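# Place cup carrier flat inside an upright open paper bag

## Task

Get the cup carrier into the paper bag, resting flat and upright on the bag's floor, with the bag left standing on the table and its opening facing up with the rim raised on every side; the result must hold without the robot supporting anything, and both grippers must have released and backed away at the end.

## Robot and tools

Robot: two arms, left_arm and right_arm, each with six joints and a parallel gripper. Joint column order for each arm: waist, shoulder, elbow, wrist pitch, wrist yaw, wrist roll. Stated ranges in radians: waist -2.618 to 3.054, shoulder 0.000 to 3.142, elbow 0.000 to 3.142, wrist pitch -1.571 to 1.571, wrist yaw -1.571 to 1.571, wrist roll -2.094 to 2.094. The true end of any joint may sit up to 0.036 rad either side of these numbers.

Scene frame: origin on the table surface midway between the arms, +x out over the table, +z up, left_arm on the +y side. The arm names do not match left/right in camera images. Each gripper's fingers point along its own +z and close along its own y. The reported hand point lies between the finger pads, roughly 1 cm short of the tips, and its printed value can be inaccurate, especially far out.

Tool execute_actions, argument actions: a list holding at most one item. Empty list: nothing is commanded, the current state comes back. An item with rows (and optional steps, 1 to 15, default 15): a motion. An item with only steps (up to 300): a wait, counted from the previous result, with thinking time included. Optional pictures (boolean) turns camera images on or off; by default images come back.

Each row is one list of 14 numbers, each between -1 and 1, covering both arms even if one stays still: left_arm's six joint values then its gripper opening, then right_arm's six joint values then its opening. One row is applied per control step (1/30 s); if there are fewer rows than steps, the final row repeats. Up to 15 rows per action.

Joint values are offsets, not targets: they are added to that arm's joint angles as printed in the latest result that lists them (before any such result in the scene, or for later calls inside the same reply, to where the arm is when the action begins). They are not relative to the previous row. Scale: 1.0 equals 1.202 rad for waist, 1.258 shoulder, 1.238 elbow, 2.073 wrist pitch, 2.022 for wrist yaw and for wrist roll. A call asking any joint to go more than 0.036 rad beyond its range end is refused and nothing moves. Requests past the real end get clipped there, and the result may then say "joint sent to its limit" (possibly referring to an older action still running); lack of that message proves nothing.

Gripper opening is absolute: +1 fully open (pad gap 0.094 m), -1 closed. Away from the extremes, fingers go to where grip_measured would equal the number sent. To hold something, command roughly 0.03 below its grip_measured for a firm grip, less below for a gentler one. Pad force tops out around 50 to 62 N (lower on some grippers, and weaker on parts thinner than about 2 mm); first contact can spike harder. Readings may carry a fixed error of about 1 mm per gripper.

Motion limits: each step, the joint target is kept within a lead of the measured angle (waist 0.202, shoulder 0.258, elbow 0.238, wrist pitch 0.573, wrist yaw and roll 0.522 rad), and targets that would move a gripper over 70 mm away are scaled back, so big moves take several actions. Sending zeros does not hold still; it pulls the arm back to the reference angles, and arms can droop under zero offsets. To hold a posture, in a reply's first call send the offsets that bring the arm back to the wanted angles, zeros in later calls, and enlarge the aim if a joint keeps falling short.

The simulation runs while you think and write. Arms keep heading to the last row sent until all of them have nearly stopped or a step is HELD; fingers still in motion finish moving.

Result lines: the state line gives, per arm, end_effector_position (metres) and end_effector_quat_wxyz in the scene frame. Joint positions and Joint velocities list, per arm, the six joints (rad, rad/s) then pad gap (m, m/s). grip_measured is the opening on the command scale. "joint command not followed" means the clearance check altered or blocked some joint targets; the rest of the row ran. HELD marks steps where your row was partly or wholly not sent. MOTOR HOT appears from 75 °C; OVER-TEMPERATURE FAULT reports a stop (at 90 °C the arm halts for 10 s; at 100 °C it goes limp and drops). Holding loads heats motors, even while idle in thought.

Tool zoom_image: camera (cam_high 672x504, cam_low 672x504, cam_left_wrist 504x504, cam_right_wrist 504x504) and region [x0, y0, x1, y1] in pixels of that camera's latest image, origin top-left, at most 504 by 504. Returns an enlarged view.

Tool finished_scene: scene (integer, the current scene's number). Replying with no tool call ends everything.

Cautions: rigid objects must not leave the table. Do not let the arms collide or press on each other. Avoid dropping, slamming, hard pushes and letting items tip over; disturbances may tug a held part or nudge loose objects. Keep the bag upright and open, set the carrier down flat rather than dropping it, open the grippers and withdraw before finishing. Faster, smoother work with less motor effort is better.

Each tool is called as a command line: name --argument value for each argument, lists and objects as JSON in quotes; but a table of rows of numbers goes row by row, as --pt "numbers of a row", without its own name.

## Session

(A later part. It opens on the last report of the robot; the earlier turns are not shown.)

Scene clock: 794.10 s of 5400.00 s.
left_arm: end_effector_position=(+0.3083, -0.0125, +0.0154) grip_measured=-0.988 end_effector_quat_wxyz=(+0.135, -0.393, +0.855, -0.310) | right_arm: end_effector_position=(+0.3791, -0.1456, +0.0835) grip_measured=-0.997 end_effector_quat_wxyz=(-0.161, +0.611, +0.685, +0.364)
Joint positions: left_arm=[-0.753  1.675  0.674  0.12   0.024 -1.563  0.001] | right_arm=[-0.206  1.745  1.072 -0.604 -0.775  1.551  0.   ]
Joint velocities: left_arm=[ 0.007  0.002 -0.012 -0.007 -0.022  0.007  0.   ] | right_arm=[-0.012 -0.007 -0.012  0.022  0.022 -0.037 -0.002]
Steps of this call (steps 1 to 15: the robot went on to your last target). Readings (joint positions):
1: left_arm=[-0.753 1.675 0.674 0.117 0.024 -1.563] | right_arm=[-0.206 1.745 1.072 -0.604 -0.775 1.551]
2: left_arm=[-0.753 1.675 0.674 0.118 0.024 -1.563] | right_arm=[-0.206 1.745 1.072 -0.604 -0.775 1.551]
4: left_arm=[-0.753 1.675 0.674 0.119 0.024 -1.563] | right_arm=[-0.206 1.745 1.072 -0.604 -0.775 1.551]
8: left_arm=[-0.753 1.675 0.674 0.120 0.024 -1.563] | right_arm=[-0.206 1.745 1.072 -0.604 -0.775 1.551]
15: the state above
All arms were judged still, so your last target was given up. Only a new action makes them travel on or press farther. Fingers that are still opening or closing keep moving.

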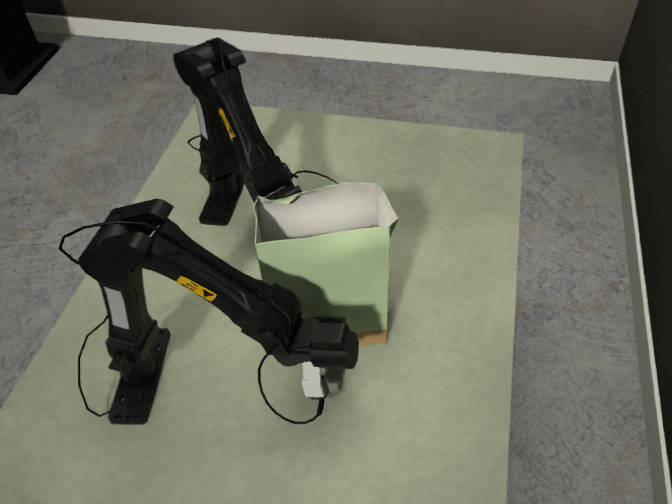

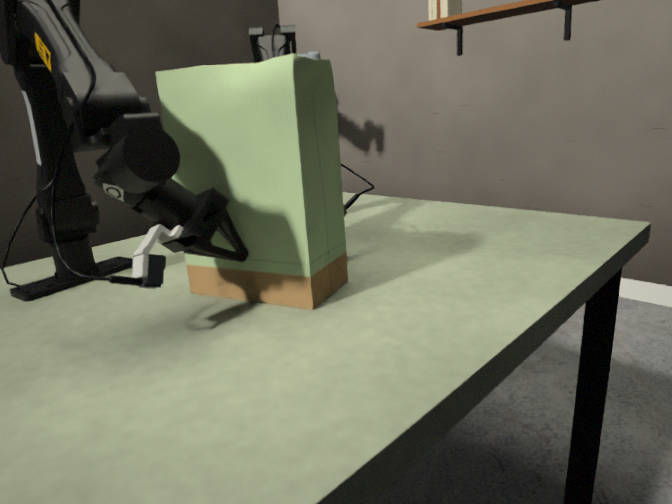

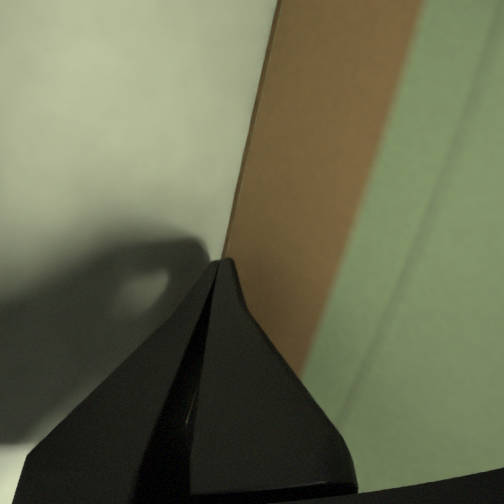

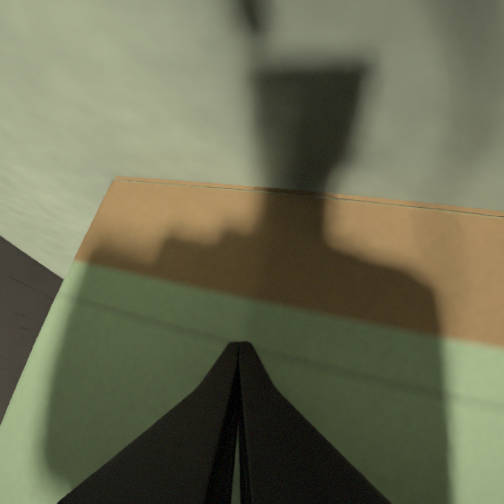

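execute_actions --actions '[{"rows":[[0.06,0,0.03,0,0,0,-1,0,0,0,0,0,0,-1],[0.06,0.02,0.065,0,0,0,-1,0.02,0,0,0,0,0,-1],[0.06,0.04,0.065,0,0,0,-1,0.03,0,0,0,0,0,-1],[0.055,0.055,0.065,0,0,0,-1,0.04,0,0,0,0,0,-1],[0.05,0.055,0.065,0,0,0,-1,0.05,0,0,0,0,0,-1],[0.045,0.055,0.065,0,0,0,-1,0.06,0,0,0,0,0,-1]]}]' --pictures false

execute_actions --actions '[{"steps":15}]'

Scene clock: 805.53 s of 5400.00 s.
left_arm: end_effector_position=(+0.3338, -0.0027, +0.0097) grip_measured=-0.988 end_effector_quat_wxyz=(+0.141, -0.419, +0.845, -0.302) | right_arm: end_effector_position=(+0.3706, -0.1226, +0.0832) grip_measured=-0.997 end_effector_quat_wxyz=(-0.172, +0.588, +0.705, +0.357)
Joint positions: left_arm=[-0.692  1.742  0.731  0.12   0.027 -1.563  0.001] | right_arm=[-0.139  1.745  1.072 -0.604 -0.772  1.551  0.   ]
Joint velocities: left_arm=[-0.012 -0.007 -0.007  0.007  0.022  0.007  0.   ] | right_arm=[ 0.017  0.002 -0.002 -0.007  0.022  0.037 -0.   ]
Steps of this call (steps 1 to 90: nothing new was sent; then 7.93 s passed at rest; steps 91 to 105: all 15 steps of this action). Readings (joint positions):
91: left_arm=[-0.746 1.675 0.674 0.120 0.029 -1.563] | right_arm=[-0.206 1.745 1.072 -0.604 -0.775 1.551]
92: left_arm=[-0.731 1.678 0.681 0.115 0.032 -1.563] | right_arm=[-0.205 1.745 1.072 -0.604 -0.775 1.551]
94: left_arm=[-0.697 1.703 0.709 0.114 0.031 -1.563] | right_arm=[-0.193 1.745 1.072 -0.604 -0.774 1.551]
98: left_arm=[-0.691 1.738 0.731 0.122 0.027 -1.563] | right_arm=[-0.148 1.745 1.072 -0.604 -0.772 1.551]
105: the state above

Scene clock: 806.03 s of 5400.00 s.
left_arm: end_effector_position=(+0.3338, -0.0027, +0.0097) grip_measured=-0.988 end_effector_quat_wxyz=(+0.141, -0.419, +0.845, -0.302) | right_arm: end_effector_position=(+0.3706, -0.1226, +0.0832) grip_measured=-0.997 end_effector_quat_wxyz=(-0.172, +0.588, +0.705, +0.357)
Joint positions: left_arm=[-0.692  1.742  0.731  0.12   0.027 -1.563  0.001] | right_arm=[-0.139  1.745  1.072 -0.604 -0.772  1.551  0.   ]
Joint velocities: left_arm=[ 0.002 -0.002  0.002 -0.051 -0.022 -0.022 -0.001] | right_arm=[-0.007 -0.007  0.007 -0.022 -0.081  0.007 -0.   ]
Steps of this call (steps 1 to 15: the robot went on to your last target). Readings (joint positions):
1: left_arm=[-0.692 1.742 0.731 0.120 0.027 -1.563] | right_arm=[-0.139 1.745 1.072 -0.604 -0.772 1.551]
2: left_arm=[-0.692 1.742 0.731 0.120 0.027 -1.563] | right_arm=[-0.139 1.745 1.072 -0.604 -0.772 1.551]
4: left_arm=[-0.692 1.742 0.731 0.120 0.027 -1.563] | right_arm=[-0.139 1.745 1.072 -0.604 -0.772 1.551]
8: left_arm=[-0.692 1.742 0.731 0.120 0.027 -1.563] | right_arm=[-0.139 1.745 1.072 -0.604 -0.772 1.551]
15: the state above
All arms were judged still, so your last target was given up. Only a new action makes them travel on or press farther. Fingers that are still opening or closing keep moving.

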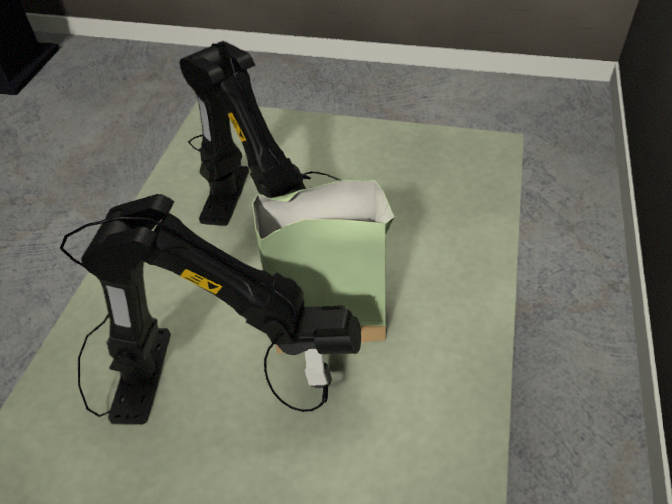

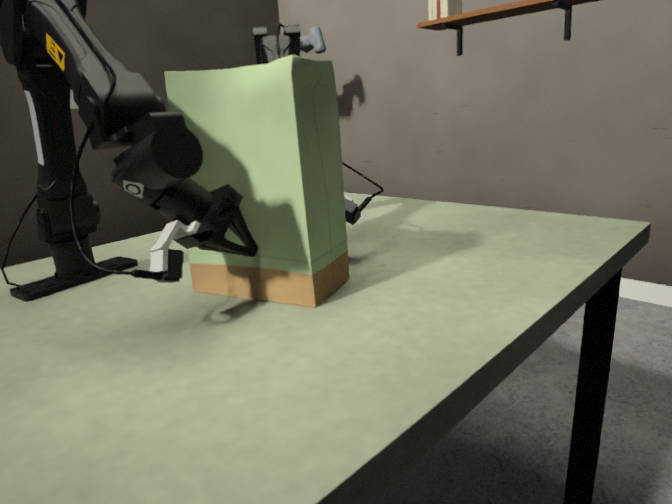

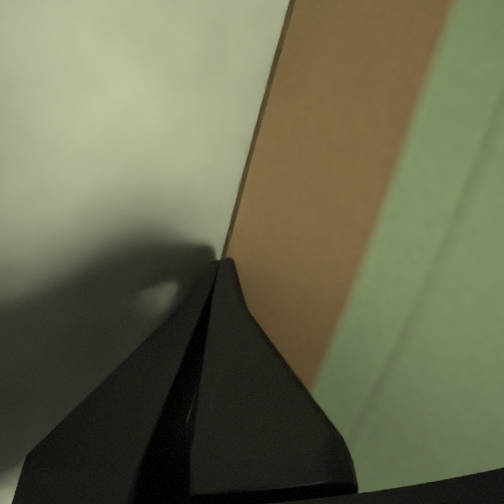

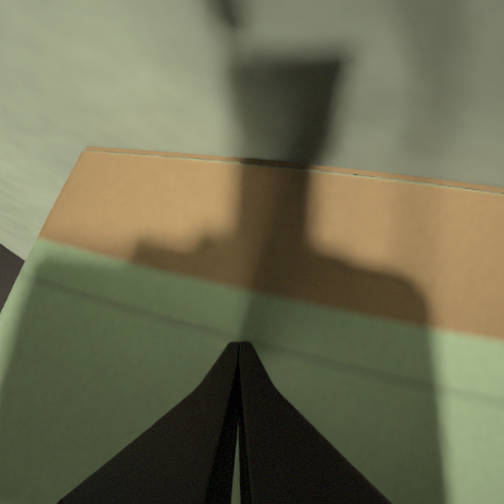

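execute_actions --actions '[{"rows":[[-0.01,0,0,0,0,0,-1,0.015,0,0,0,0,0,-1],[-0.02,0,0,0,0,0,-1,0.025,0,0,0,0,0,-1],[-0.02,0,0,0,0,0,-1,0.035,0,0,0,0,0,-1],[-0.02,0,0,0,0,0,-1,0.045,0,0,0,0,0,-1],[-0.02,0,0,0,0,0,-1,0.055,0,0,0,0,0,-1],[-0.02,0,0,0,0,0,-1,0.065,0,0,0,0,0,-1],[-0.02,0,0,0,0,0,-1,0.075,0,0,0,0,0,-1]]}]' --pictures false

execute_actions --actions '[{"steps":10}]'

Scene clock: 814.77 s of 5400.00 s.
left_arm: end_effector_position=(+0.3299, -0.0077, +0.0097) grip_measured=-0.988 end_effector_quat_wxyz=(+0.138, -0.412, +0.848, -0.303) | right_arm: end_effector_position=(+0.3580, -0.0948, +0.0825) grip_measured=-0.997 end_effector_quat_wxyz=(-0.184, +0.559, +0.730, +0.348)
Joint positions: left_arm=[-0.708  1.742  0.731  0.12   0.027 -1.563  0.001] | right_arm=[-0.055  1.745  1.072 -0.604 -0.766  1.551  0.   ]
Joint velocities: left_arm=[-0.002 -0.012  0.002  0.037 -0.022 -0.066  0.   ] | right_arm=[-0.017  0.002 -0.007  0.007  0.095 -0.022  0.   ]
Steps of this call (steps 1 to 90: nothing new was sent; then 5.23 s passed at rest; steps 91 to 105: all 15 steps of this action). Readings (joint positions):
91: left_arm=[-0.693 1.742 0.731 0.120 0.027 -1.563] | right_arm=[-0.138 1.745 1.072 -0.604 -0.772 1.551]
92: left_arm=[-0.695 1.742 0.731 0.120 0.027 -1.563] | right_arm=[-0.136 1.745 1.072 -0.604 -0.771 1.551]
94: left_arm=[-0.702 1.742 0.731 0.120 0.027 -1.563] | right_arm=[-0.122 1.745 1.072 -0.604 -0.769 1.551]
98: left_arm=[-0.708 1.742 0.731 0.120 0.027 -1.563] | right_arm=[-0.072 1.745 1.072 -0.604 -0.767 1.551]
105: the state above

Scene clock: 815.10 s of 5400.00 s.
left_arm: end_effector_position=(+0.3299, -0.0077, +0.0097) grip_measured=-0.988 end_effector_quat_wxyz=(+0.138, -0.412, +0.848, -0.303) | right_arm: end_effector_position=(+0.3580, -0.0948, +0.0825) grip_measured=-0.997 end_effector_quat_wxyz=(-0.184, +0.559, +0.730, +0.348)
Joint positions: left_arm=[-0.708  1.742  0.731  0.12   0.027 -1.563  0.001] | right_arm=[-0.055  1.745  1.072 -0.604 -0.766  1.551  0.   ]
Joint velocities: left_arm=[-0.002 -0.002 -0.007 -0.022  0.037 -0.051 -0.001] | right_arm=[-0.012 -0.002 -0.022  0.007 -0.11   0.007  0.   ]
Steps of this call (steps 1 to 10: the robot went on to your last target). Readings (joint positions):
1: left_arm=[-0.708 1.742 0.731 0.120 0.027 -1.563] | right_arm=[-0.055 1.745 1.072 -0.604 -0.766 1.551]
2: left_arm=[-0.708 1.742 0.731 0.120 0.027 -1.563] | right_arm=[-0.055 1.745 1.072 -0.604 -0.766 1.551]
4: left_arm=[-0.708 1.742 0.731 0.120 0.027 -1.563] | right_arm=[-0.055 1.745 1.072 -0.604 -0.766 1.551]
8: left_arm=[-0.708 1.742 0.731 0.120 0.027 -1.563] | right_arm=[-0.055 1.745 1.072 -0.604 -0.766 1.551]
10: the state above

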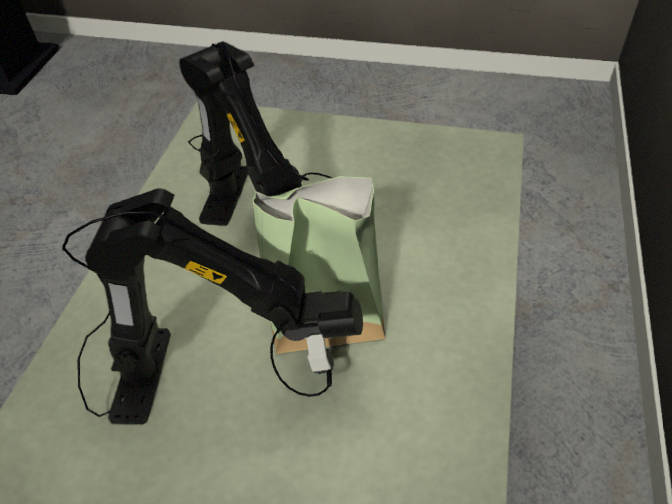

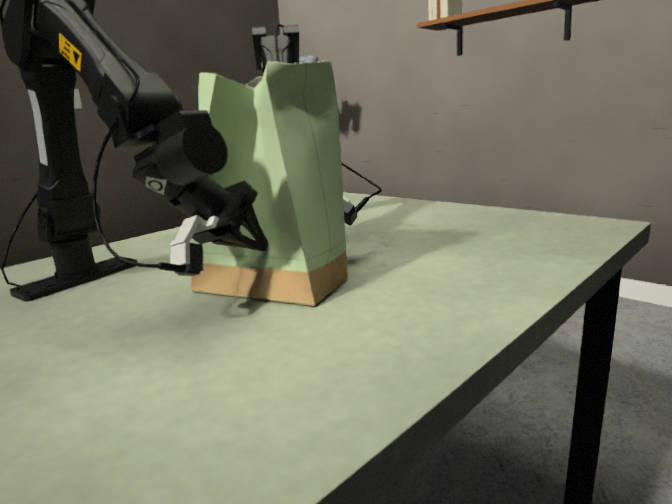

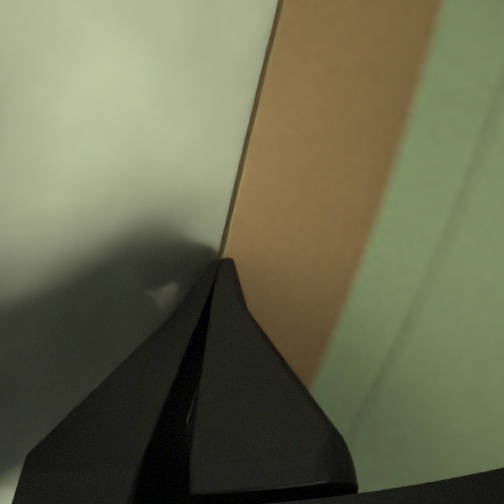

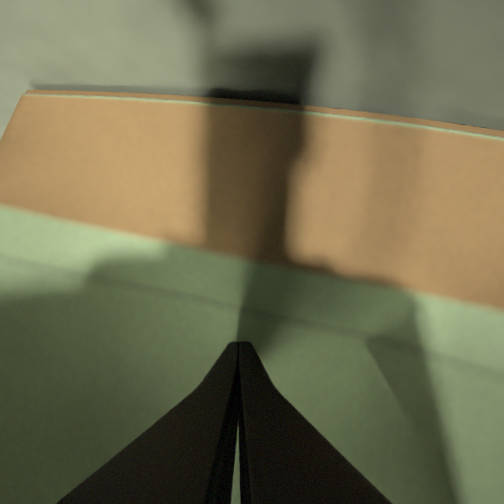

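execute_actions --actions '[{"rows":[[0,0,0,0,0,0,-1,0.015,0,0,0,0,0,-1],[0,0,0,0,0,0,-1,0.025,0,0,0,0,0,-1],[0,0,0,0,0,0,-1,0.035,0,0,0,0,0,-1],[0,0,0,0,0,0,-1,0.045,0,0,0,0,0,-1],[0,0,0,0,0,0,-1,0.055,0,0,0,0,0,-1],[0,0,0,0,0,0,-1,0.065,0,0,0,0,0,-1],[0,0,0,0,0,0,-1,0.075,0,0,0,0,0,-1]]}]' --pictures false

execute_actions --actions '[{"steps":10}]'

execute_actions --actions '[{"rows":[[0,0,0,0,0,0,-1,-0.05,0,0,0,0,0,-1],[0,0,0,0,0,0,-1,-0.1,0,0,0,0,0,-1],[0,0,0,0,0,0,-1,-0.15,0,0,0,0,0,-1],[0,0,0,0,0,0,-1,-0.2,0,0,0,0,0,-1],[0,0,0,0,0,0,-1,-0.3,0,0,0,0,0,-1]]}]' --pictures false

execute_actions --actions '[{"steps":15}]'

Scene clock: 825.40 s of 5400.00 s.
left_arm: end_effector_position=(+0.3290, -0.0042, +0.0074) grip_measured=-0.988 end_effector_quat_wxyz=(+0.139, -0.415, +0.849, -0.295) | right_arm: end_effector_position=(+0.3514, -0.0766, +0.0820) grip_measured=-0.997 end_effector_quat_wxyz=(-0.185, +0.537, +0.748, +0.344)
Joint positions: left_arm=[-0.707  1.742  0.731  0.105  0.018 -1.563  0.001] | right_arm=[ 0.003  1.745  1.072 -0.588 -0.754  1.551  0.   ]
Joint velocities: left_arm=[-0.012  0.007  0.017 -0.007 -0.066  0.007 -0.001] | right_arm=[-0.002  0.012  0.002  0.007  0.007  0.051 -0.   ]
Steps of this call (steps 1 to 15: the robot went on to your last target; steps 16 to 90: nothing new was sent; then 6.80 s passed at rest; steps 91 to 105: all 15 steps of this action). Readings (joint positions):
91: left_arm=[-0.708 1.742 0.731 0.120 0.027 -1.563] | right_arm=[-0.054 1.745 1.072 -0.604 -0.766 1.551]
92: left_arm=[-0.708 1.742 0.731 0.120 0.027 -1.563] | right_arm=[-0.052 1.745 1.072 -0.604 -0.764 1.551]
94: left_arm=[-0.708 1.742 0.731 0.120 0.027 -1.563] | right_arm=[-0.039 1.745 1.072 -0.604 -0.760 1.551]
98: left_arm=[-0.708 1.742 0.731 0.113 0.022 -1.563] | right_arm=[0.001 1.745 1.072 -0.594 -0.756 1.551]
105: the state above

Scene clock: 825.73 s of 5400.00 s.
left_arm: end_effector_position=(+0.3290, -0.0042, +0.0074) grip_measured=-0.988 end_effector_quat_wxyz=(+0.139, -0.415, +0.849, -0.295) | right_arm: end_effector_position=(+0.3514, -0.0766, +0.0820) grip_measured=-0.997 end_effector_quat_wxyz=(-0.185, +0.537, +0.748, +0.344)
Joint positions: left_arm=[-0.707  1.742  0.731  0.105  0.018 -1.563  0.001] | right_arm=[ 0.003  1.745  1.072 -0.588 -0.754  1.551  0.   ]
Joint velocities: left_arm=[ 0.017 -0.017 -0.002 -0.022  0.037  0.007 -0.   ] | right_arm=[-0.022 -0.017  0.012 -0.051 -0.022 -0.037  0.   ]
Steps of this call (steps 1 to 10: the robot went on to your last target). Readings (joint positions):
1: left_arm=[-0.707 1.742 0.731 0.105 0.018 -1.563] | right_arm=[0.003 1.745 1.072 -0.588 -0.754 1.551]
2: left_arm=[-0.707 1.742 0.731 0.105 0.018 -1.563] | right_arm=[0.003 1.745 1.072 -0.588 -0.754 1.551]
4: left_arm=[-0.707 1.742 0.731 0.105 0.018 -1.563] | right_arm=[0.003 1.745 1.072 -0.588 -0.754 1.551]
8: left_arm=[-0.707 1.742 0.731 0.105 0.018 -1.563] | right_arm=[0.003 1.745 1.072 -0.588 -0.754 1.551]
10: the state above

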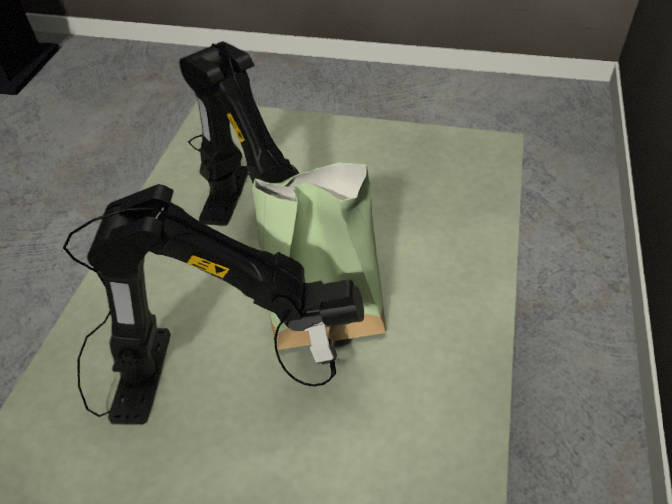

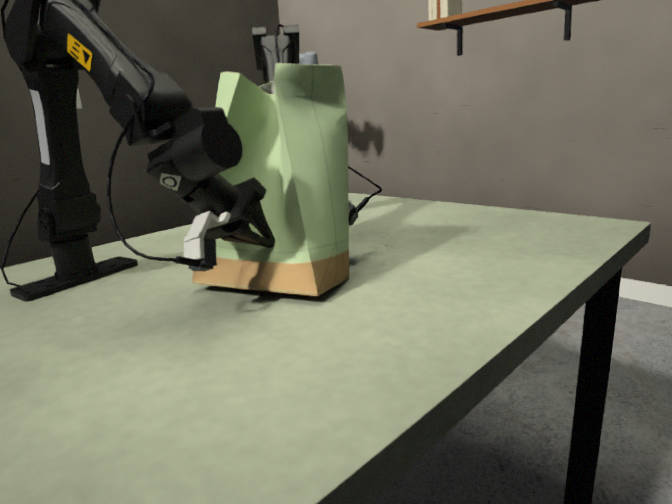

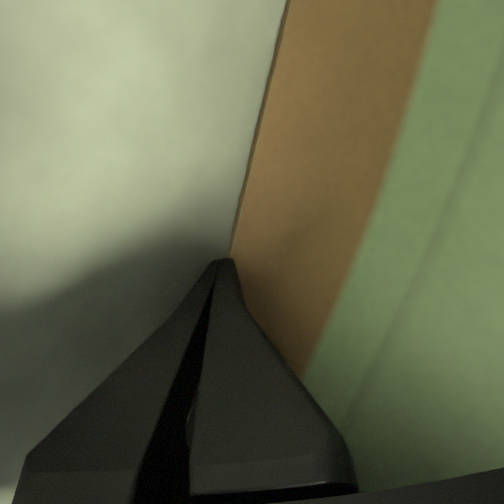

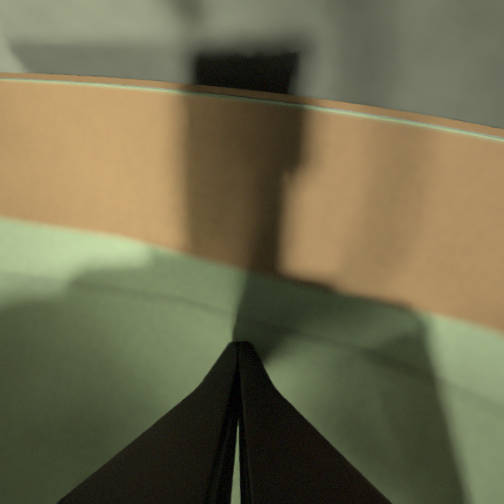

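Scene clock: 826.23 s of 5400.00 s.
left_arm: end_effector_position=(+0.3289, -0.0038, +0.0071) grip_measured=-0.988 end_effector_quat_wxyz=(+0.139, -0.416, +0.849, -0.294) | right_arm: end_effector_position=(+0.3978, -0.2094, +0.0808) grip_measured=-0.997 end_effector_quat_wxyz=(-0.111, +0.666, +0.638, +0.370)
Joint positions: left_arm=[-0.707  1.742  0.731  0.103  0.017 -1.563  0.001] | right_arm=[-0.366  1.745  1.072 -0.581 -0.74   1.551  0.   ]
Joint velocities: left_arm=[-0.017 -0.012  0.007  0.022  0.154 -0.007  0.001] | right_arm=[ 0.081 -0.002 -0.002 -0.066 -0.037  0.007 -0.001]
Steps of this call (steps 1 to 15: all 15 steps of this action). Readings (joint positions):
1: left_arm=[-0.707 1.742 0.731 0.104 0.017 -1.563] | right_arm=[-0.004 1.745 1.072 -0.588 -0.754 1.551]
2: left_arm=[-0.707 1.742 0.731 0.103 0.017 -1.563] | right_arm=[-0.022 1.745 1.072 -0.588 -0.757 1.551]
4: left_arm=[-0.707 1.742 0.731 0.103 0.017 -1.563] | right_arm=[-0.104 1.745 1.072 -0.588 -0.760 1.551]
8: left_arm=[-0.707 1.742 0.731 0.103 0.017 -1.563] | right_arm=[-0.342 1.745 1.072 -0.582 -0.749 1.551]
15: the state above

Scene clock: 826.73 s of 5400.00 s.
left_arm: end_effector_position=(+0.3289, -0.0038, +0.0071) grip_measured=-0.988 end_effector_quat_wxyz=(+0.139, -0.416, +0.849, -0.294) | right_arm: end_effector_position=(+0.3978, -0.2089, +0.0809) grip_measured=-0.997 end_effector_quat_wxyz=(-0.112, +0.666, +0.638, +0.370)
Joint positions: left_arm=[-0.707  1.742  0.731  0.103  0.017 -1.563  0.001] | right_arm=[-0.365  1.745  1.072 -0.581 -0.741  1.551  0.   ]
Joint velocities: left_arm=[ 0.007 -0.012 -0.002  0.037 -0.022 -0.081  0.002] | right_arm=[ 0.002 -0.012 -0.007 -0.051 -0.022 -0.081  0.   ]
Steps of this call (steps 1 to 15: the robot went on to your last target). Readings (joint positions):
1: left_arm=[-0.707 1.742 0.731 0.103 0.017 -1.563] | right_arm=[-0.365 1.745 1.072 -0.581 -0.741 1.551]
2: left_arm=[-0.707 1.742 0.731 0.103 0.017 -1.563] | right_arm=[-0.365 1.745 1.072 -0.581 -0.741 1.551]
4: left_arm=[-0.707 1.742 0.731 0.103 0.017 -1.563] | right_arm=[-0.365 1.745 1.072 -0.581 -0.741 1.551]
8: left_arm=[-0.707 1.742 0.731 0.103 0.017 -1.563] | right_arm=[-0.365 1.745 1.072 -0.581 -0.741 1.551]
15: the state above
All arms were judged still, so your last target was given up. Only a new action makes them travel on or press farther. Fingers that are still opening or closing keep moving.

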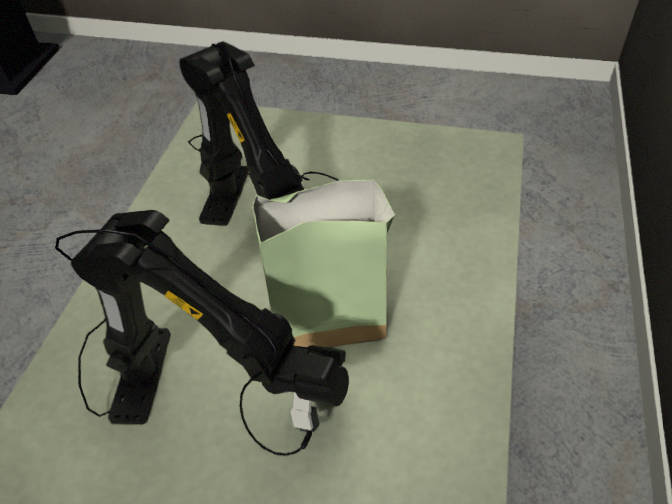

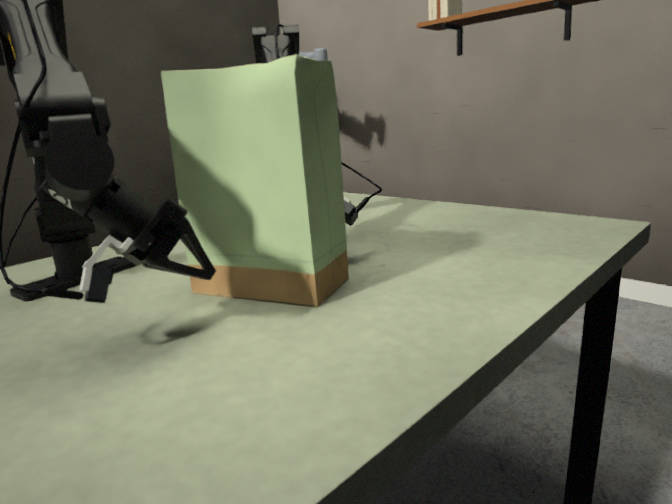

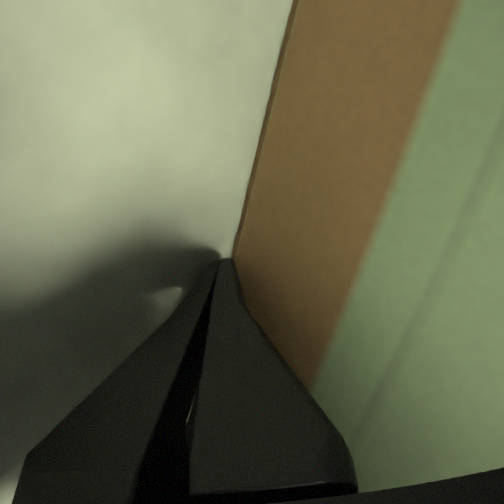

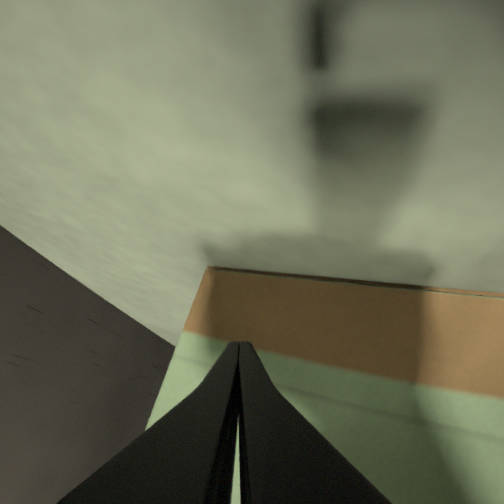

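execute_actions --actions '[{"rows":[[0,0,0,0,0,0,-1,0,-0.05,0.2,-0.1,0,-0.2,-1],[0,0,0,0,0,0,-1,0,-0.1,0.4,-0.2,0,-0.5,-1],[0,0,0,0,0,0,-1,0,-0.12,0.6,-0.3,0.1,-0.8,-1],[0,0,0,0,0,0,-1,0,-0.12,0.8,-0.42,0.13,-1,-1]]}]' --pictures false

execute_actions --actions '[{"steps":25}]' --pictures false

execute_actions --actions '[{"rows":[[0,0,0,0,0,0,-1,0,0,0,0,0,-0.54,-1]]}]' --pictures false

execute_actions --actions '[{"rows":[[0,0,0,0,0,0,-1,0.1,0,0,0,0,-0.05,-1],[0,0,0,0,0,0,-1,0.2,0,0,0,0,-0.05,-1],[0,0,0,0,0,0,-1,0.3,0,0,0,0,-0.05,-1],[0,0,0,0,0,0,-1,0.39,0,0,0,0,-0.05,-1]]}]' --pictures false

execute_actions --actions '[{"steps":15}]'

Scene clock: 843.50 s of 5400.00 s.
left_arm: end_effector_position=(+0.3289, -0.0038, +0.0071) grip_measured=-0.988 end_effector_quat_wxyz=(+0.139, -0.416, +0.849, -0.294) | right_arm: end_effector_position=(+0.4001, -0.2441, +0.3460) grip_measured=-0.997 end_effector_quat_wxyz=(+0.282, +0.140, +0.915, +0.251)
Joint positions: left_arm=[-0.707  1.742  0.731  0.103  0.017 -1.563  0.001] | right_arm=[-0.365  1.614  2.003 -1.344 -0.504  0.281  0.   ]
Joint velocities: left_arm=[-0.012  0.012  0.017  0.037 -0.037  0.022  0.001] | right_arm=[ 0.027 -0.344  1.199 -0.022  0.051 -2.747 -0.   ]
Steps of this call (steps 1 to 90: nothing new was sent; then 13.27 s passed at rest; steps 91 to 105: all 15 steps of this action). Readings (joint positions):
91: left_arm=[-0.707 1.742 0.731 0.103 0.017 -1.563] | right_arm=[-0.365 1.745 1.097 -0.621 -0.737 1.499]
92: left_arm=[-0.707 1.742 0.731 0.103 0.017 -1.563] | right_arm=[-0.365 1.744 1.137 -0.678 -0.733 1.427]
94: left_arm=[-0.707 1.742 0.731 0.103 0.017 -1.563] | right_arm=[-0.365 1.711 1.239 -0.823 -0.677 1.279]
98: left_arm=[-0.707 1.742 0.731 0.103 0.017 -1.563] | right_arm=[-0.365 1.642 1.488 -1.120 -0.577 0.963]
105: the state above

Scene clock: 844.33 s of 5400.00 s.
left_arm: end_effector_position=(+0.3289, -0.0038, +0.0071) grip_measured=-0.988 end_effector_quat_wxyz=(+0.139, -0.416, +0.849, -0.294) | right_arm: end_effector_position=(+0.3796, -0.2441, +0.3608) grip_measured=-0.997 end_effector_quat_wxyz=(+0.350, -0.197, +0.908, +0.122)
Joint positions: left_arm=[-0.707  1.742  0.731  0.103  0.017 -1.563  0.001] | right_arm=[-0.365  1.586  2.06  -1.432 -0.48  -0.458  0.   ]
Joint velocities: left_arm=[-0.012 -0.007 -0.012 -0.007 -0.007  0.051 -0.001] | right_arm=[ 0.007 -0.007 -0.012  0.037  0.022 -0.051 -0.001]
Steps of this call (steps 1 to 25: the robot went on to your last target). Readings (joint positions):
1: left_arm=[-0.707 1.742 0.731 0.103 0.017 -1.563] | right_arm=[-0.365 1.601 2.034 -1.349 -0.502 0.183]
2: left_arm=[-0.707 1.742 0.731 0.103 0.017 -1.563] | right_arm=[-0.365 1.588 2.051 -1.357 -0.500 0.084]
4: left_arm=[-0.707 1.742 0.731 0.103 0.017 -1.563] | right_arm=[-0.365 1.574 2.060 -1.379 -0.498 -0.103]
8: left_arm=[-0.707 1.742 0.731 0.103 0.017 -1.563] | right_arm=[-0.365 1.583 2.060 -1.412 -0.488 -0.315]
25: the state above

Scene clock: 844.83 s of 5400.00 s.
left_arm: end_effector_position=(+0.3289, -0.0038, +0.0071) grip_measured=-0.988 end_effector_quat_wxyz=(+0.139, -0.416, +0.849, -0.294) | right_arm: end_effector_position=(+0.3796, -0.2442, +0.3608) grip_measured=-0.997 end_effector_quat_wxyz=(+0.365, -0.614, +0.697, -0.064)
Joint positions: left_arm=[-0.707  1.742  0.731  0.103  0.017 -1.563  0.001] | right_arm=[-0.365  1.586  2.06  -1.432 -0.479 -1.475  0.   ]
Joint velocities: left_arm=[-0.007 -0.002 -0.012  0.037  0.007 -0.007  0.   ] | right_arm=[ 0.002  0.007 -0.002  0.007  0.081 -0.462  0.   ]
Steps of this call (steps 1 to 15: all 15 steps of this action). Readings (joint positions):
1: left_arm=[-0.707 1.742 0.731 0.103 0.017 -1.563] | right_arm=[-0.365 1.586 2.060 -1.432 -0.479 -0.538]
2: left_arm=[-0.707 1.742 0.731 0.103 0.017 -1.563] | right_arm=[-0.365 1.586 2.060 -1.432 -0.479 -0.638]
4: left_arm=[-0.707 1.742 0.731 0.103 0.017 -1.563] | right_arm=[-0.365 1.586 2.060 -1.432 -0.479 -0.836]
8: left_arm=[-0.707 1.742 0.731 0.103 0.017 -1.563] | right_arm=[-0.365 1.586 2.060 -1.432 -0.479 -1.215]
15: the state above

Scene clock: 845.33 s of 5400.00 s.
left_arm: end_effector_position=(+0.3289, -0.0038, +0.0071) grip_measured=-0.988 end_effector_quat_wxyz=(+0.139, -0.416, +0.849, -0.294) | right_arm: end_effector_position=(+0.3333, -0.0822, +0.3613) grip_measured=-0.997 end_effector_quat_wxyz=(-0.372, +0.785, -0.496, -0.006)
Joint positions: left_arm=[-0.707  1.742  0.731  0.103  0.017 -1.563  0.001] | right_arm=[ 0.113  1.588  2.06  -1.424 -0.479 -1.567  0.   ]
Joint velocities: left_arm=[ 0.002 -0.007 -0.007  0.022  0.051 -0.022 -0.   ] | right_arm=[ 0.017 -0.007  0.012 -0.037 -0.007  0.007 -0.   ]
Steps of this call (steps 1 to 15: all 15 steps of this action). Readings (joint positions):
1: left_arm=[-0.707 1.742 0.731 0.103 0.017 -1.563] | right_arm=[-0.351 1.586 2.060 -1.431 -0.471 -1.493]
2: left_arm=[-0.707 1.742 0.731 0.103 0.017 -1.563] | right_arm=[-0.310 1.586 2.060 -1.430 -0.461 -1.508]
4: left_arm=[-0.707 1.742 0.731 0.103 0.017 -1.563] | right_arm=[-0.175 1.587 2.060 -1.426 -0.458 -1.530]
8: left_arm=[-0.707 1.742 0.731 0.103 0.017 -1.563] | right_arm=[0.084 1.588 2.060 -1.424 -0.473 -1.554]
15: the state above

Scene clock: 845.83 s of 5400.00 s.
left_arm: end_effector_position=(+0.3289, -0.0038, +0.0071) grip_measured=-0.988 end_effector_quat_wxyz=(+0.139, -0.416, +0.849, -0.294) | right_arm: end_effector_position=(+0.3333, -0.0823, +0.3613) grip_measured=-0.997 end_effector_quat_wxyz=(-0.372, +0.786, -0.494, -0.005)
Joint positions: left_arm=[-0.707  1.742  0.731  0.103  0.017 -1.563  0.001] | right_arm=[ 0.113  1.588  2.06  -1.424 -0.479 -1.57   0.   ]
Joint velocities: left_arm=[ 0.007  0.002 -0.017  0.007  0.022 -0.051 -0.001] | right_arm=[-0.002 -0.007 -0.012 -0.066  0.037  0.022  0.001]
Steps of this call (steps 1 to 15: the robot went on to your last target). Readings (joint positions):
1: left_arm=[-0.707 1.742 0.731 0.103 0.017 -1.563] | right_arm=[0.113 1.588 2.060 -1.424 -0.479 -1.567]
2: left_arm=[-0.707 1.742 0.731 0.103 0.017 -1.563] | right_arm=[0.113 1.588 2.060 -1.424 -0.479 -1.568]
4: left_arm=[-0.707 1.742 0.731 0.103 0.017 -1.563] | right_arm=[0.113 1.588 2.060 -1.424 -0.479 -1.568]
8: left_arm=[-0.707 1.742 0.731 0.103 0.017 -1.563] | right_arm=[0.113 1.588 2.060 -1.424 -0.479 -1.569]
15: the state above
All arms were judged still, so your last target was given up. Only a new action makes them travel on or press farther. Fingers that are still opening or closing keep moving.

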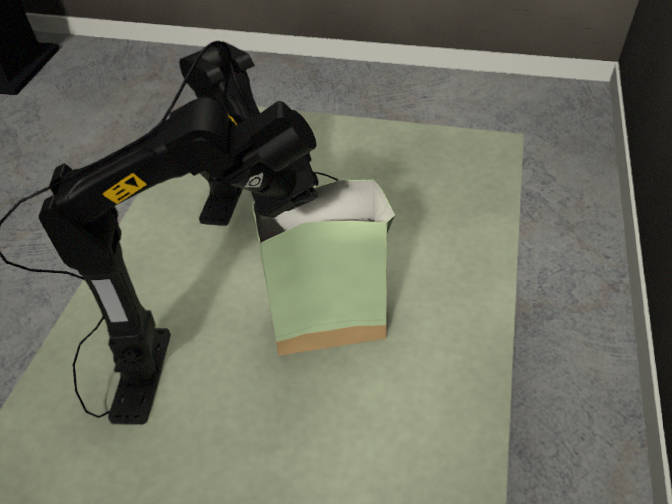

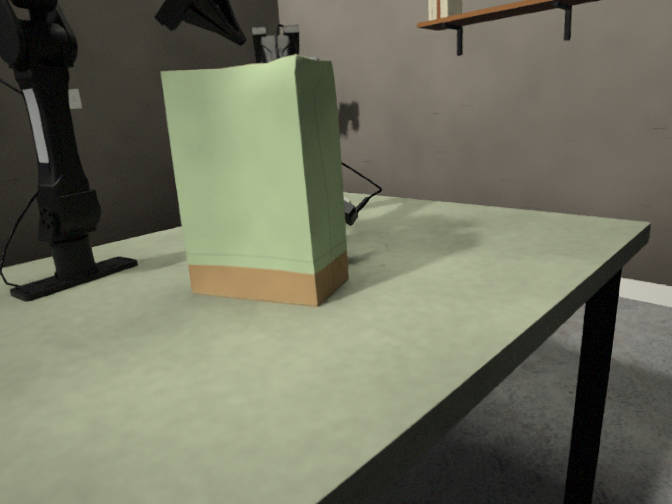

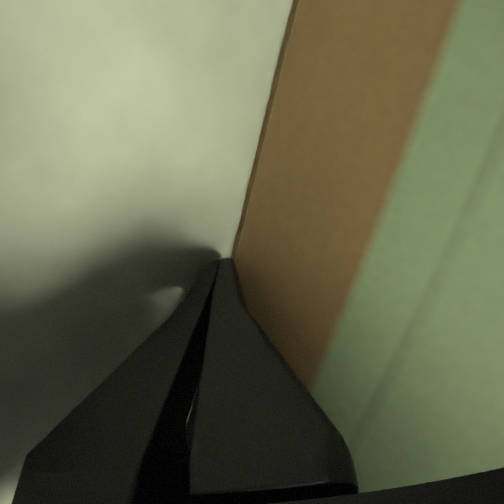

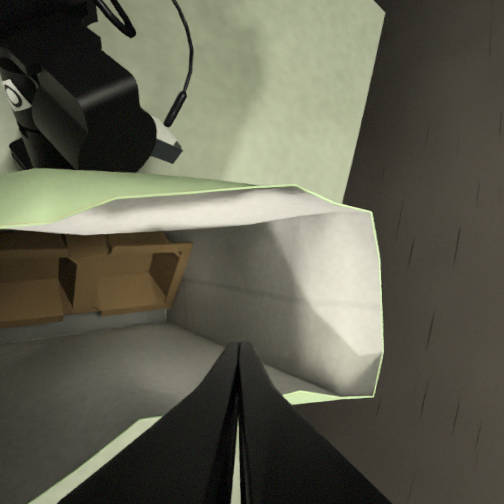

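execute_actions --actions '[{"rows":[[0.03,-0.02,0,0,0,0,-1,0,0,-0.04,-0.025,0,0,-1],[0.06,-0.04,0,0,0,0,-1,0,0,-0.08,-0.025,0,0,-1],[0.1,-0.06,0,0,0,0,-1,0,0.02,-0.12,-0.025,0,0,-1],[0.15,-0.08,0,0,0,0,-1,0,0.02,-0.16,-0.025,0,0,-1]]}]' --pictures false

execute_actions --actions '[{"steps":15}]'

zoom_image --camera "cam_right_wrist" --region '[0,100,420,420]'

Scene clock: 854.60 s of 5400.00 s.
left_arm: end_effector_position=(+0.3761, +0.0556, +0.0408) grip_measured=-0.988 end_effector_quat_wxyz=(+0.188, -0.485, +0.794, -0.315) | right_arm: end_effector_position=(+0.3241, -0.0859, +0.2832) grip_measured=-0.997 end_effector_quat_wxyz=(-0.275, +0.792, -0.538, -0.083)
Joint positions: left_arm=[-0.52   1.655  0.731  0.105  0.016 -1.563  0.001] | right_arm=[ 0.113  1.626  1.863 -1.453 -0.474 -1.57   0.   ]
Joint velocities: left_arm=[ 0.012  0.017 -0.002 -0.022  0.037 -0.066 -0.   ] | right_arm=[-0.002  0.007 -0.012  0.022 -0.007 -0.022 -0.   ]
Steps of this call (steps 1 to 90: nothing new was sent; then 5.27 s passed at rest; steps 91 to 105: all 15 steps of this action). Readings (joint positions):
91: left_arm=[-0.703 1.742 0.731 0.103 0.019 -1.563] | right_arm=[0.113 1.588 2.056 -1.425 -0.479 -1.570]
92: left_arm=[-0.693 1.739 0.731 0.103 0.024 -1.563] | right_arm=[0.113 1.586 2.041 -1.426 -0.479 -1.570]
94: left_arm=[-0.636 1.719 0.731 0.097 0.035 -1.563] | right_arm=[0.113 1.585 1.976 -1.429 -0.479 -1.570]
98: left_arm=[-0.516 1.661 0.731 0.104 0.017 -1.563] | right_arm=[0.113 1.617 1.871 -1.451 -0.476 -1.570]
105: the state above

Scene clock: 855.10 s of 5400.00 s.
left_arm: end_effector_position=(+0.3761, +0.0556, +0.0408) grip_measured=-0.988 end_effector_quat_wxyz=(+0.188, -0.485, +0.794, -0.315) | right_arm: end_effector_position=(+0.3241, -0.0859, +0.2832) grip_measured=-0.997 end_effector_quat_wxyz=(-0.275, +0.792, -0.538, -0.083)
Joint positions: left_arm=[-0.52   1.655  0.731  0.105  0.016 -1.563  0.001] | right_arm=[ 0.113  1.626  1.863 -1.453 -0.474 -1.57   0.   ]
Joint velocities: left_arm=[-0.002  0.002 -0.002 -0.022  0.007 -0.037  0.   ] | right_arm=[-0.002 -0.032  0.002  0.037  0.007 -0.007 -0.   ]
Steps of this call (steps 1 to 15: the robot went on to your last target). Readings (joint positions):
1: left_arm=[-0.520 1.655 0.731 0.105 0.016 -1.563] | right_arm=[0.113 1.626 1.863 -1.453 -0.474 -1.570]
2: left_arm=[-0.520 1.655 0.731 0.105 0.016 -1.563] | right_arm=[0.113 1.626 1.863 -1.453 -0.474 -1.570]
4: left_arm=[-0.520 1.655 0.731 0.105 0.016 -1.563] | right_arm=[0.113 1.626 1.863 -1.453 -0.474 -1.570]
8: left_arm=[-0.520 1.655 0.731 0.105 0.016 -1.563] | right_arm=[0.113 1.626 1.863 -1.453 -0.474 -1.570]
15: the state above
All arms were judged still, so your last target was given up. Only a new action makes them travel on or press farther. Fingers that are still opening or closing keep moving.

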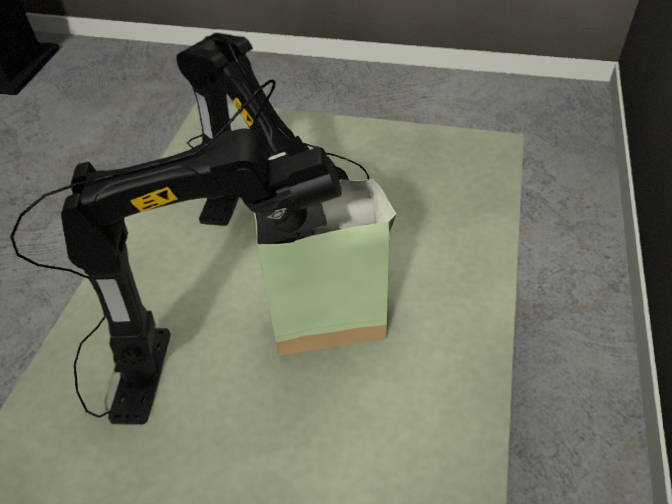

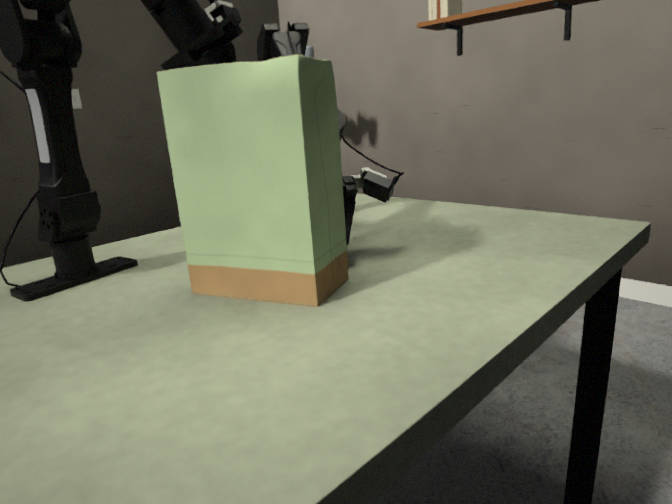

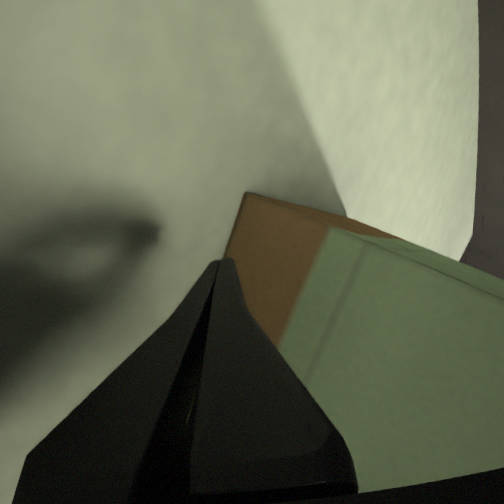

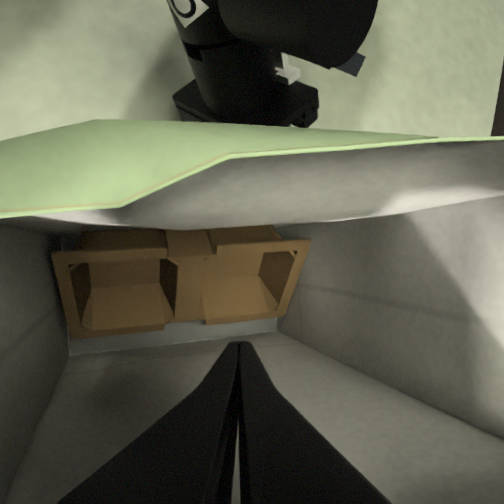

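Region (0, 100, 420, 420) of cam_right_wrist's 504x504 image, scaled by 1.200, with more detail than that image has; it fills the top 384 rows of this view, and the rest is white.

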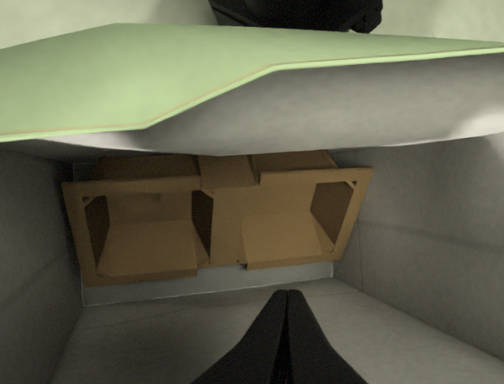

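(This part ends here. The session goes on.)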